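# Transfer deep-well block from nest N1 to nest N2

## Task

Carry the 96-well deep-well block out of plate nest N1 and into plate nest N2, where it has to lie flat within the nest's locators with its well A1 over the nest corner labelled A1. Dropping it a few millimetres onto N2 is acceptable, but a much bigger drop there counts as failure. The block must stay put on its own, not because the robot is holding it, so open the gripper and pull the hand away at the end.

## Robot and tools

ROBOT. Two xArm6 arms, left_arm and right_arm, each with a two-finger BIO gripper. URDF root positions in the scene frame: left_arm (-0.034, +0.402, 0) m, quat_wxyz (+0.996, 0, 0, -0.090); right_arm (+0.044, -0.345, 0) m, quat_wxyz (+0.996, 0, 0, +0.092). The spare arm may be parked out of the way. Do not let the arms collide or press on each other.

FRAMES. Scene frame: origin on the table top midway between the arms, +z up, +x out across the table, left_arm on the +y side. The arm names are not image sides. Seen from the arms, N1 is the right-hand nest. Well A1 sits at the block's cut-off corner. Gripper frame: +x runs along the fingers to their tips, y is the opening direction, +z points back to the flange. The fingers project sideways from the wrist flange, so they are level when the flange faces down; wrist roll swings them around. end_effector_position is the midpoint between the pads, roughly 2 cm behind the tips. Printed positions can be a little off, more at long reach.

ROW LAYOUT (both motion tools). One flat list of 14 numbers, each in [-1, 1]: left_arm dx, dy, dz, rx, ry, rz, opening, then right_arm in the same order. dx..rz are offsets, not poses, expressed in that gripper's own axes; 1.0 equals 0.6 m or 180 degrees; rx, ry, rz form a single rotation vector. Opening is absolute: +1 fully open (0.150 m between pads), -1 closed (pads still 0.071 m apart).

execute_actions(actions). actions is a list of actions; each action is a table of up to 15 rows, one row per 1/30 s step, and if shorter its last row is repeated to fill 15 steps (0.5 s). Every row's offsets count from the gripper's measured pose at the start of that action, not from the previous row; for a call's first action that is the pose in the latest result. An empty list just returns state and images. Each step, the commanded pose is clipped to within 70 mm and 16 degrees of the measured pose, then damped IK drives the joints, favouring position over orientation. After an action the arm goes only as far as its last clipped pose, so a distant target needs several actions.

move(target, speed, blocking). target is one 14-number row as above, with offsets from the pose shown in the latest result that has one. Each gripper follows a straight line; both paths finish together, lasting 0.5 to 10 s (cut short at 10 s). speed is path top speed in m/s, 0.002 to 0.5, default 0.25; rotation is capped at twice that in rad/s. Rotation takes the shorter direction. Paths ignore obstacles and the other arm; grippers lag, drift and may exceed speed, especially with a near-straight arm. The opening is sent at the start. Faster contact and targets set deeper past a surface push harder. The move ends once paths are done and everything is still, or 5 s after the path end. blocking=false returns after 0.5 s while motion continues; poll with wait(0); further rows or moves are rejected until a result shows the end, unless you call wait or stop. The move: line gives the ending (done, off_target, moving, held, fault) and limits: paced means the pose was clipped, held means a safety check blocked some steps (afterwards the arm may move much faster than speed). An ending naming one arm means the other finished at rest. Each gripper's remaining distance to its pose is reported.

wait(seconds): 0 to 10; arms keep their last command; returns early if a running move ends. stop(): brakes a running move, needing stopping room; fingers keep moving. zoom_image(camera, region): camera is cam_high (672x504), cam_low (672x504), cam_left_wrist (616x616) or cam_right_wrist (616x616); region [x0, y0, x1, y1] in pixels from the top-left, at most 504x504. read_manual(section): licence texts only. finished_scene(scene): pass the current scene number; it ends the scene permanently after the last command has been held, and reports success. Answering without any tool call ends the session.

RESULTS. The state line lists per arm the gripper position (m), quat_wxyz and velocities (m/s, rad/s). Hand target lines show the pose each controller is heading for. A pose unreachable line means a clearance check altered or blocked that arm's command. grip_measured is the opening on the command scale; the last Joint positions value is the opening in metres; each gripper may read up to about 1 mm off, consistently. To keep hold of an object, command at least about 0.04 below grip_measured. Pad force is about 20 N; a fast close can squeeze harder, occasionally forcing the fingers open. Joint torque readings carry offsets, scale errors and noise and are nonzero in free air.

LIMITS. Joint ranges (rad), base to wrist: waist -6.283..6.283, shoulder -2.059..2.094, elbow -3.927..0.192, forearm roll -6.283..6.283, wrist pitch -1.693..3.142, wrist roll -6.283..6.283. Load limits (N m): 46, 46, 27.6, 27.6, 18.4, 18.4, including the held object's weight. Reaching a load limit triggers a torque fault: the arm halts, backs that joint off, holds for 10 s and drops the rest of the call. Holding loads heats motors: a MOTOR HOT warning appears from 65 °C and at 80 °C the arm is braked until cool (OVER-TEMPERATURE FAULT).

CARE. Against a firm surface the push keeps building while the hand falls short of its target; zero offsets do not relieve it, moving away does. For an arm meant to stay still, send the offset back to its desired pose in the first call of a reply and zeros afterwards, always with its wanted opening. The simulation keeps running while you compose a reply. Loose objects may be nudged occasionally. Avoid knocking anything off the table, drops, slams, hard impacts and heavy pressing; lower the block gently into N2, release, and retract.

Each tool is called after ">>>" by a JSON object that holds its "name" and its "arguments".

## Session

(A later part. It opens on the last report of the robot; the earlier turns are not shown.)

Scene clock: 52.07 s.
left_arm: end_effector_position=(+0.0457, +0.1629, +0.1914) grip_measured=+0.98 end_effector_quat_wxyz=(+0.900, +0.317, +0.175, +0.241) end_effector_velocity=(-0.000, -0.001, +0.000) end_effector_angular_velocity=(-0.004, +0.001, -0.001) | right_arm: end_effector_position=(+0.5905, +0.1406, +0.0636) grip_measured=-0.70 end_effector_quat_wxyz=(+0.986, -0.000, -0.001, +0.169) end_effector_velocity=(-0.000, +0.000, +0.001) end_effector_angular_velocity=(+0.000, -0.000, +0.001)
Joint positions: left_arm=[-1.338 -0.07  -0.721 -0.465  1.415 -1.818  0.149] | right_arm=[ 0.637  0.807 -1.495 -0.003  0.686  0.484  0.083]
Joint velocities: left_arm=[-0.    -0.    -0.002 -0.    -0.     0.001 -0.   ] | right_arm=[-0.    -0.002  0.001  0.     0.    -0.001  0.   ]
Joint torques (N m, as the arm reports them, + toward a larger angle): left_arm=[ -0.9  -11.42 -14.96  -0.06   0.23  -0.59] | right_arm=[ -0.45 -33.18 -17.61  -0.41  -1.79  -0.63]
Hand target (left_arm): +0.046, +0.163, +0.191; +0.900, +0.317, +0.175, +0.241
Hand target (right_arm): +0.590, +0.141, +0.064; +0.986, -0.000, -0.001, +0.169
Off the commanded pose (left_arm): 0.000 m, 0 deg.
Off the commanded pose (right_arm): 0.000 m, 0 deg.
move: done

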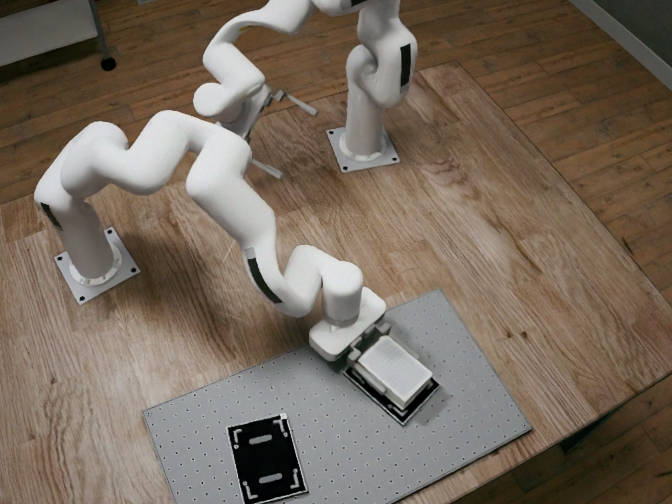

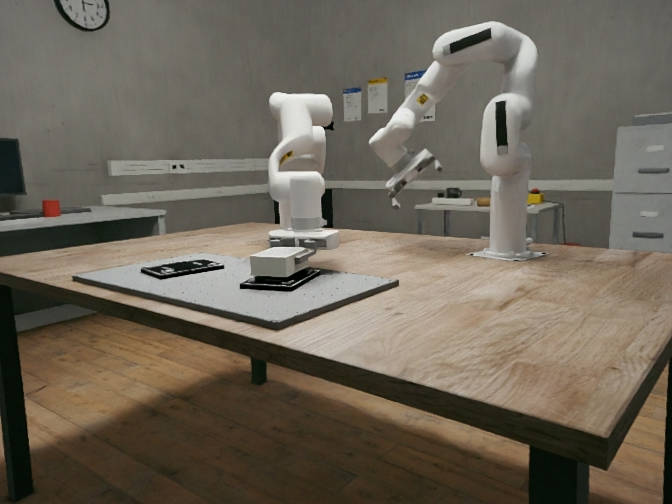

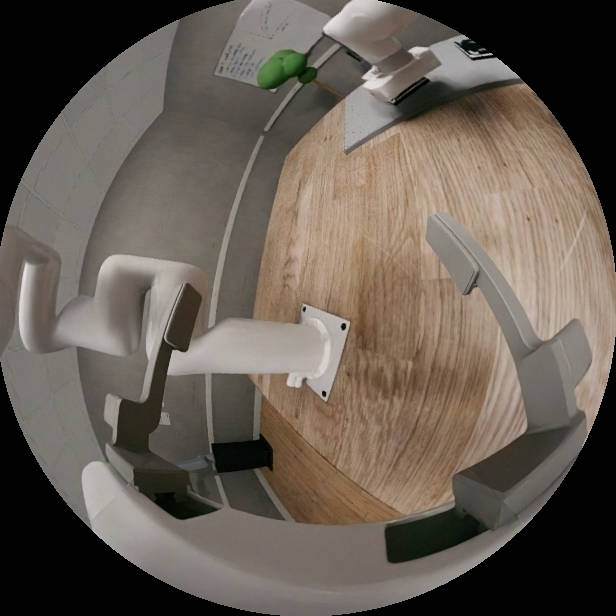

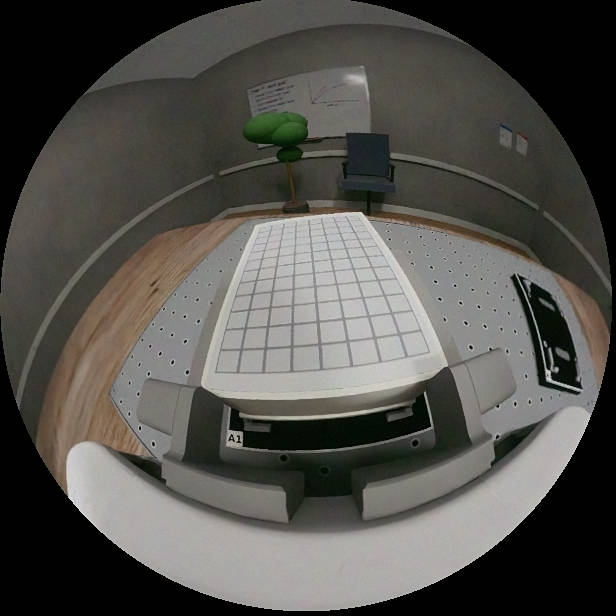

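>>> {"name": "move", "arguments": {"target": [0,0,0,0,0,0,0.98, -0.00025,0.0002,-0.0217,0,0,0.001,-0.83], "speed": 0.015}}

>>> {"name": "zoom_image", "arguments": {"camera": "cam_right_wrist", "region": [200, 350, 460, 480]}}

>>> {"name": "zoom_image", "arguments": {"camera": "cam_low", "region": [235, 240, 330, 298]}}

>>> {"name": "zoom_image", "arguments": {"camera": "cam_high", "region": [335, 325, 447, 437]}}

Scene clock: 56.07 s.
left_arm: end_effector_position=(+0.0457, +0.1629, +0.1914) grip_measured=+0.98 end_effector_quat_wxyz=(+0.900, +0.317, +0.175, +0.241) end_effector_velocity=(+0.000, -0.000, +0.000) end_effector_angular_velocity=(-0.002, -0.001, +0.001) | right_arm: end_effector_position=(+0.5903, +0.1407, +0.0506) grip_measured=-0.70 end_effector_quat_wxyz=(+0.985, -0.000, -0.001, +0.171) end_effector_velocity=(+0.001, -0.000, -0.000) end_effector_angular_velocity=(+0.000, -0.000, -0.001)
Joint positions: left_arm=[-1.338 -0.07  -0.721 -0.465  1.415 -1.818  0.149] | right_arm=[ 0.637  0.836 -1.502 -0.003  0.664  0.48   0.083]
Joint velocities: left_arm=[-0.    -0.    -0.001  0.    -0.001 -0.001  0.   ] | right_arm=[-0.001  0.002 -0.001 -0.    -0.001  0.001 -0.   ]
Joint torques (N m, as the arm reports them, + toward a larger angle): left_arm=[ -0.98 -11.37 -14.9   -0.09   0.09  -0.63] | right_arm=[ -1.   -33.64 -17.24  -0.22  -1.68  -0.52]
Hand target (left_arm): +0.046, +0.163, +0.191; +0.900, +0.317, +0.175, +0.241
Hand target (right_arm): +0.590, +0.141, +0.051; +0.985, -0.000, -0.001, +0.171
Off the commanded pose (left_arm): 0.000 m, 0 deg.
Off the commanded pose (right_arm): 0.000 m, 0 deg.
move: done

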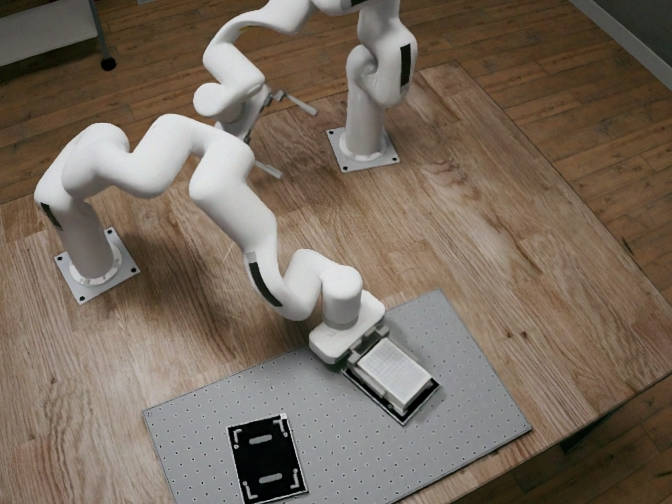

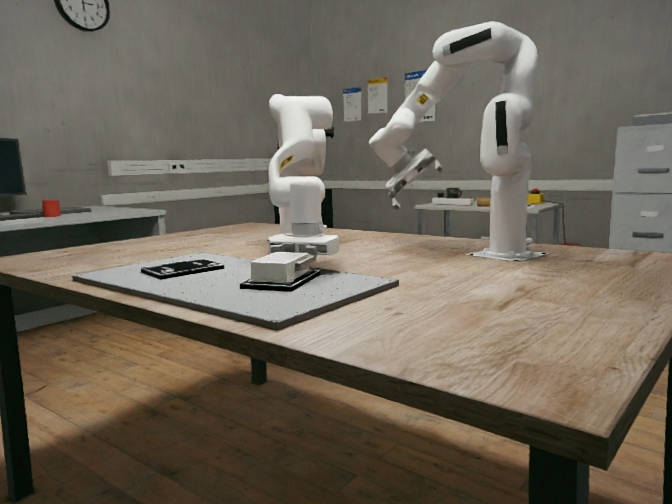

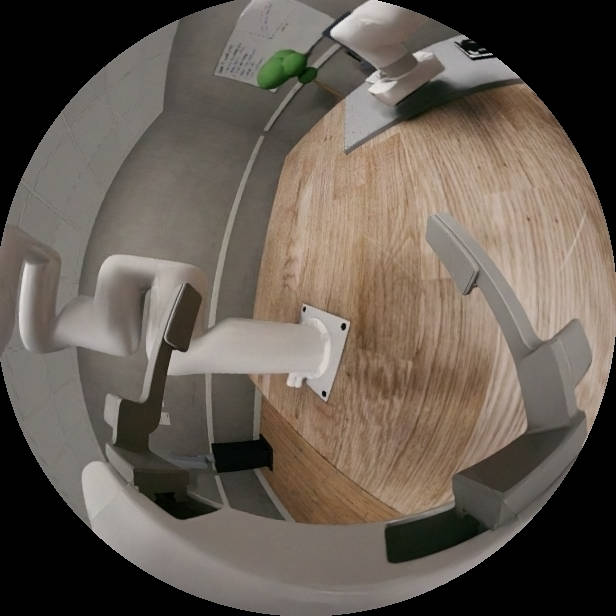

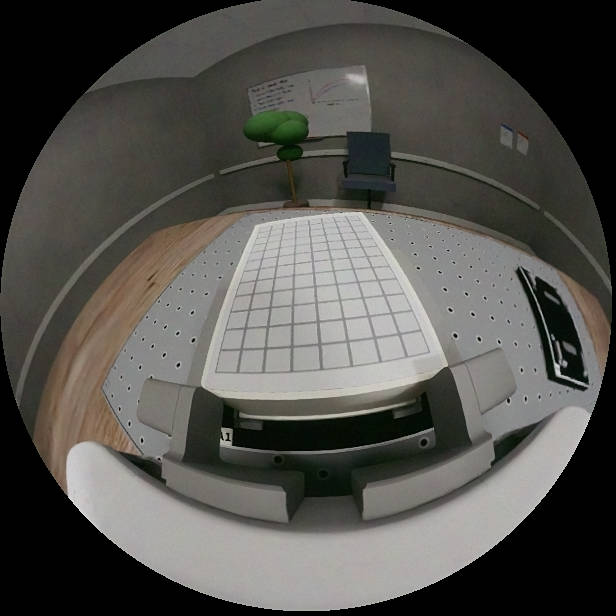

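Region (200, 350, 460, 480) of cam_right_wrist's 616x616 image, scaled by 1.938, with more detail than that image has.

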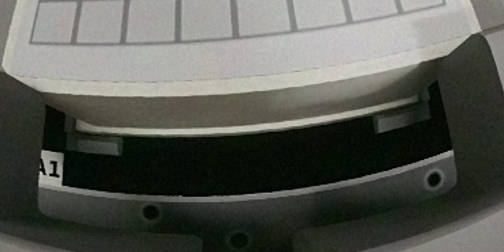

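Region (235, 240, 330, 298) of cam_low's 672x504 image, scaled by 5.305, with more detail than that image has.

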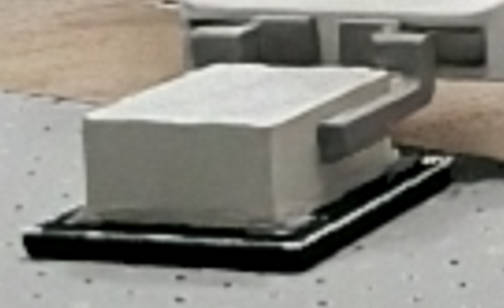

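Region (335, 325, 447, 437) of cam_high's 672x504 image, scaled by 4.500, with more detail than that image has.

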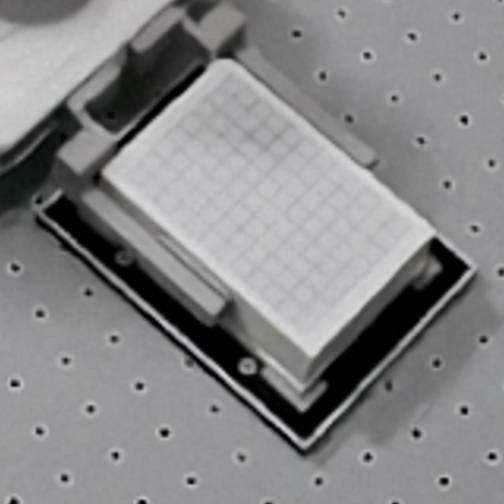

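>>> {"name": "execute_actions", "arguments": {"actions": [[[0,0,0,0,0,0,0.98,0,0,-0.0003,0,0,0,-0.83],[0,0,0,0,0,0,0.98,0,0,-0.0006,0,0,0,-0.83],[0,0,0,0,0,0,0.98,0,0,-0.0009,0,0,0,-0.83],[0,0,0,0,0,0,0.98,0,0,-0.001,0,0,0,-0.83],[0,0,0,0,0,0,0.98,0,0,-0.001,0,0,0,-0.78],[0,0,0,0,0,0,0.98,0,0,-0.001,0,0,0,-0.74],[0,0,0,0,0,0,0.98,0,0,-0.001,0,0,0,-0.72],[0,0,0,0,0,0,0.98,0,0,-0.001,0,0,0,-0.70],[0,0,0,0,0,0,0.98,0,0,-0.001,0,0,0,-0.68],[0,0,0,0,0,0,0.98,0,0,-0.001,0,0,0,-0.65],[0,0,0,0,0,0,0.98,0,0,-0.001,0,0,0,-0.58],[0,0,0,0,0,0,0.98,0,0,-0.001,0,0,0,-0.45],[0,0,0,0,0,0,0.98,0,0,-0.001,0,0,0,-0.3],[0,0,0,0,0,0,0.98,0,0,-0.001,0,0,0,-0.1],[0,0,0,0,0,0,0.98,0,0,-0.001,0,0,0,0.1]]]}}

>>> {"name": "move", "arguments": {"target": [0,0,0,0,0,0,0.98, -0.28,-0.07,0.18,0,0,0,0.8], "speed": 0.2}}

>>> {"name": "zoom_image", "arguments": {"camera": "cam_high", "region": [335, 325, 447, 437]}}

>>> {"name": "zoom_image", "arguments": {"camera": "cam_low", "region": [235, 240, 330, 298]}}

Scene clock: 62.13 s.
left_arm: end_effector_position=(+0.0457, +0.1629, +0.1914) grip_measured=+0.98 end_effector_quat_wxyz=(+0.900, +0.317, +0.175, +0.241) end_effector_velocity=(+0.000, -0.000, +0.000) end_effector_angular_velocity=(-0.001, -0.002, -0.000) | right_arm: end_effector_position=(+0.5905, +0.1408, +0.0506) grip_measured=-0.18 end_effector_quat_wxyz=(+0.985, +0.000, -0.002, +0.170) end_effector_velocity=(-0.001, -0.001, -0.002) end_effector_angular_velocity=(-0.003, +0.003, +0.000)
Joint positions: left_arm=[-1.338 -0.07  -0.721 -0.465  1.415 -1.818  0.149] | right_arm=[ 0.637  0.837 -1.503 -0.003  0.663  0.48   0.103]
Joint velocities: left_arm=[ 0.     0.    -0.001  0.002 -0.001 -0.001 -0.   ] | right_arm=[0.001 0.    0.003 0.    0.002 0.    0.184]
Joint torques (N m, as the arm reports them, + toward a larger angle): left_arm=[ -0.72 -11.47 -15.13  -0.08   0.29  -0.6 ] | right_arm=[ -0.18 -33.05 -17.21  -0.91  -1.78  -0.25]
Hand target (left_arm): +0.046, +0.163, +0.191; +0.900, +0.317, +0.175, +0.241
Hand target (right_arm): +0.590, +0.141, +0.050; +0.985, -0.000, -0.001, +0.171
Off the commanded pose (left_arm): 0.000 m, 0 deg.
Off the commanded pose (right_arm): 0.001 m, 0 deg.

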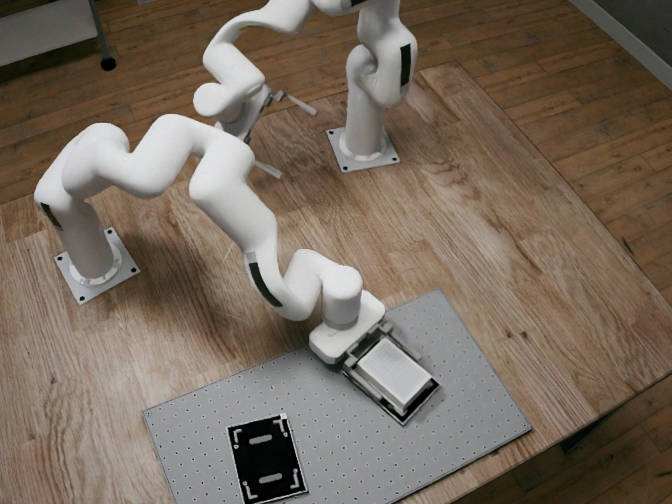

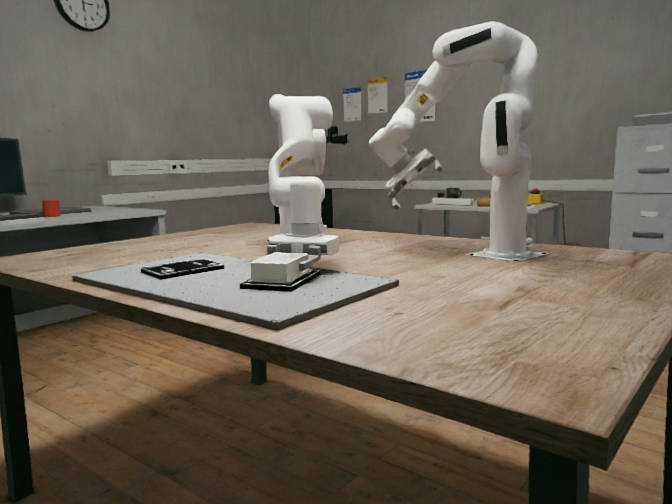

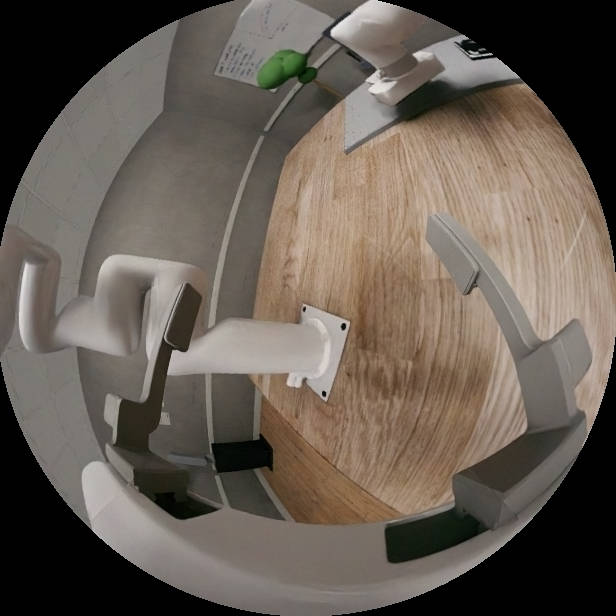

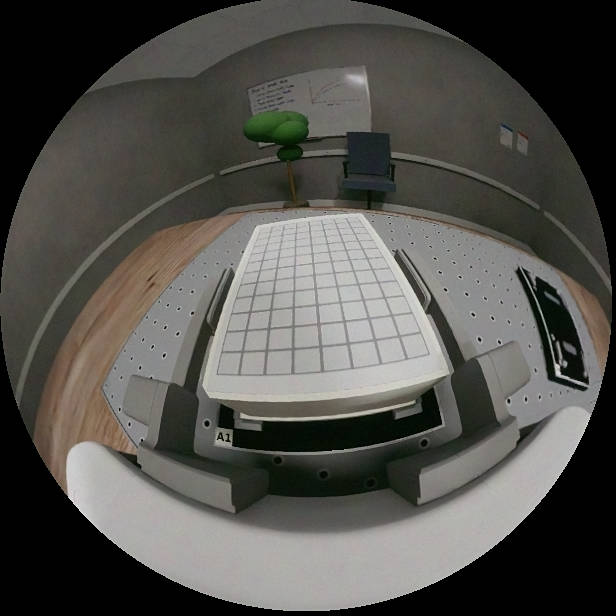

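Scene clock: 63.67 s.
left_arm: end_effector_position=(+0.0457, +0.1629, +0.1914) grip_measured=+0.98 end_effector_quat_wxyz=(+0.900, +0.317, +0.175, +0.241) end_effector_velocity=(-0.000, +0.000, -0.000) end_effector_angular_velocity=(+0.001, +0.000, -0.001) | right_arm: end_effector_position=(+0.4457, +0.0448, +0.1571) grip_measured=+0.80 end_effector_quat_wxyz=(+0.985, -0.000, -0.002, +0.170) end_effector_velocity=(-0.001, -0.000, +0.001) end_effector_angular_velocity=(-0.000, +0.000, +0.000)
Joint positions: left_arm=[-1.338 -0.07  -0.721 -0.465  1.415 -1.818  0.149] | right_arm=[ 0.731  0.146 -0.75  -0.005  0.602  0.576  0.142]
Joint velocities: left_arm=[-0.001  0.     0.001  0.     0.001 -0.    -0.   ] | right_arm=[ 0.001 -0.005  0.003  0.     0.002  0.     0.   ]
Joint torques (N m, as the arm reports them, + toward a larger angle): left_arm=[ -0.81 -11.35 -14.98  -0.17   0.2   -0.55] | right_arm=[  0.69 -20.61 -15.67   0.02  -1.11  -0.55]
Hand target (left_arm): +0.046, +0.163, +0.191; +0.900, +0.317, +0.175, +0.241
Hand target (right_arm): +0.446, +0.045, +0.158; +0.985, -0.000, -0.002, +0.170
Off the commanded pose (left_arm): 0.000 m, 0 deg.
Off the commanded pose (right_arm): 0.001 m, 0 deg.
move: done

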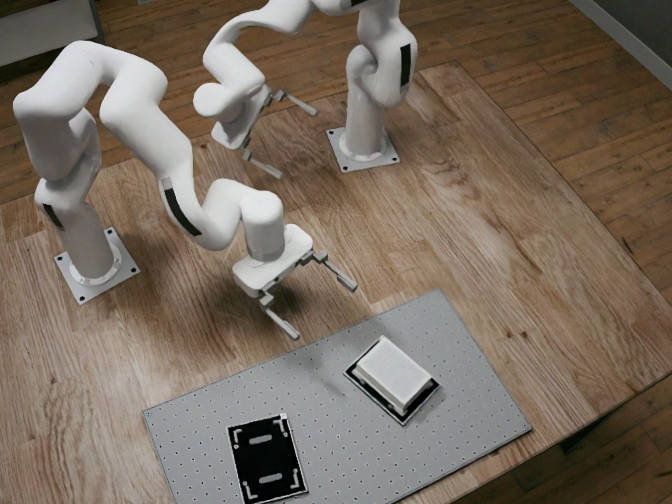

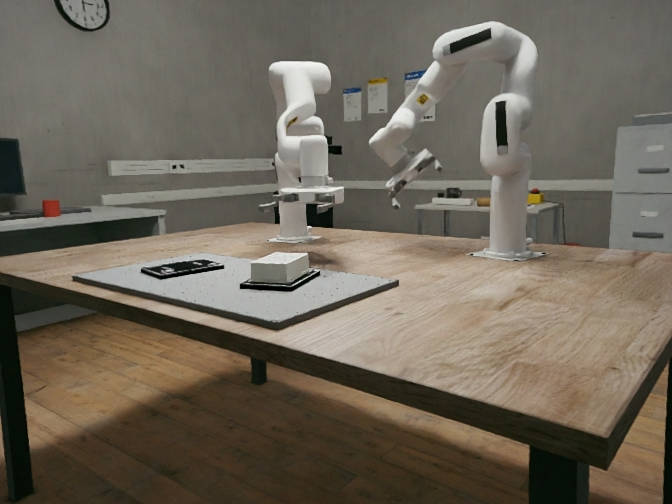

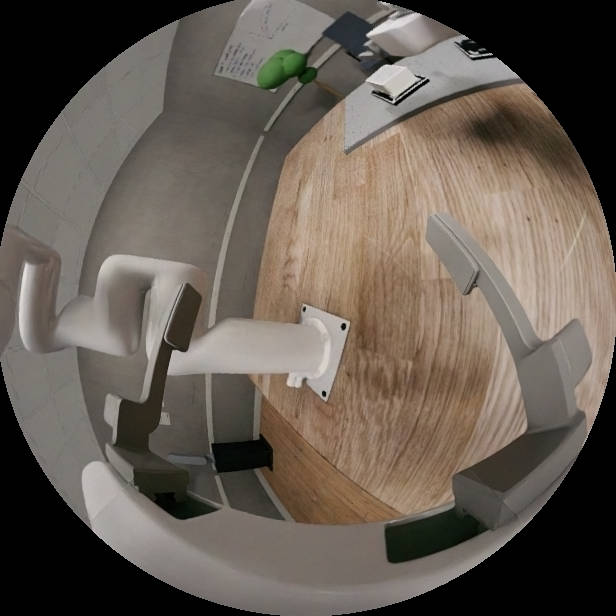

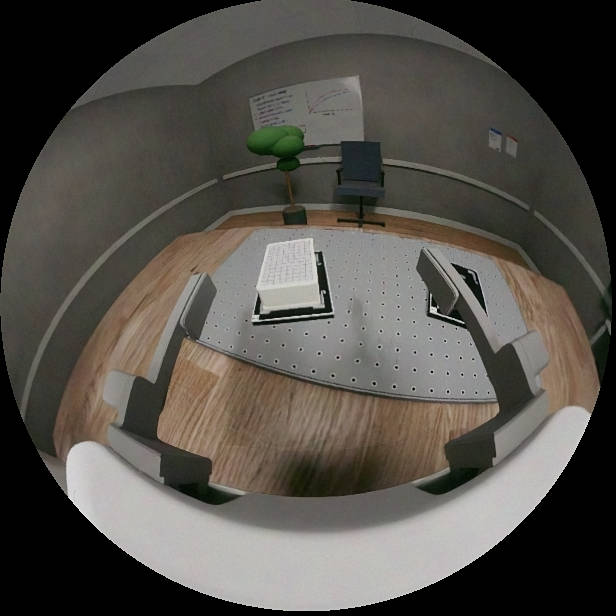

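Region (335, 325, 447, 437) of cam_high's 672x504 image, scaled by 4.500, with more detail than that image has.

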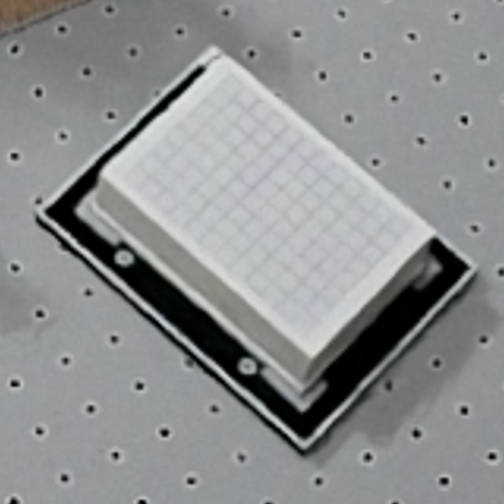

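Region (235, 240, 330, 298) of cam_low's 672x504 image, scaled by 5.305, with more detail than that image has.

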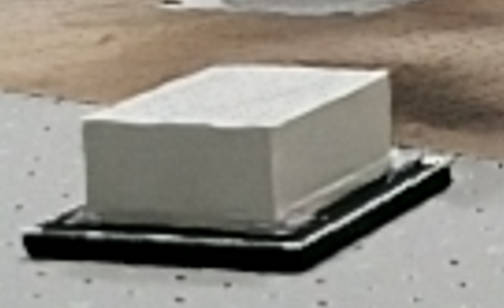

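>>> {"name": "zoom_image", "arguments": {"camera": "cam_right_wrist", "region": [240, 230, 345, 335]}}

Region (240, 230, 345, 335) of cam_right_wrist's 616x616 image, scaled by 4.800, with more detail than that image has.

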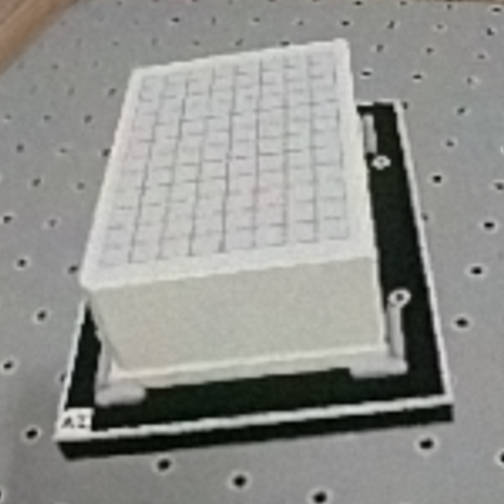

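The block is seated flat inside N2's locators, with its cut-off corner at the A1 mark.

>>> {"name": "finished_scene", "arguments": {"scene": 2}}

The scene is finished: the task was done.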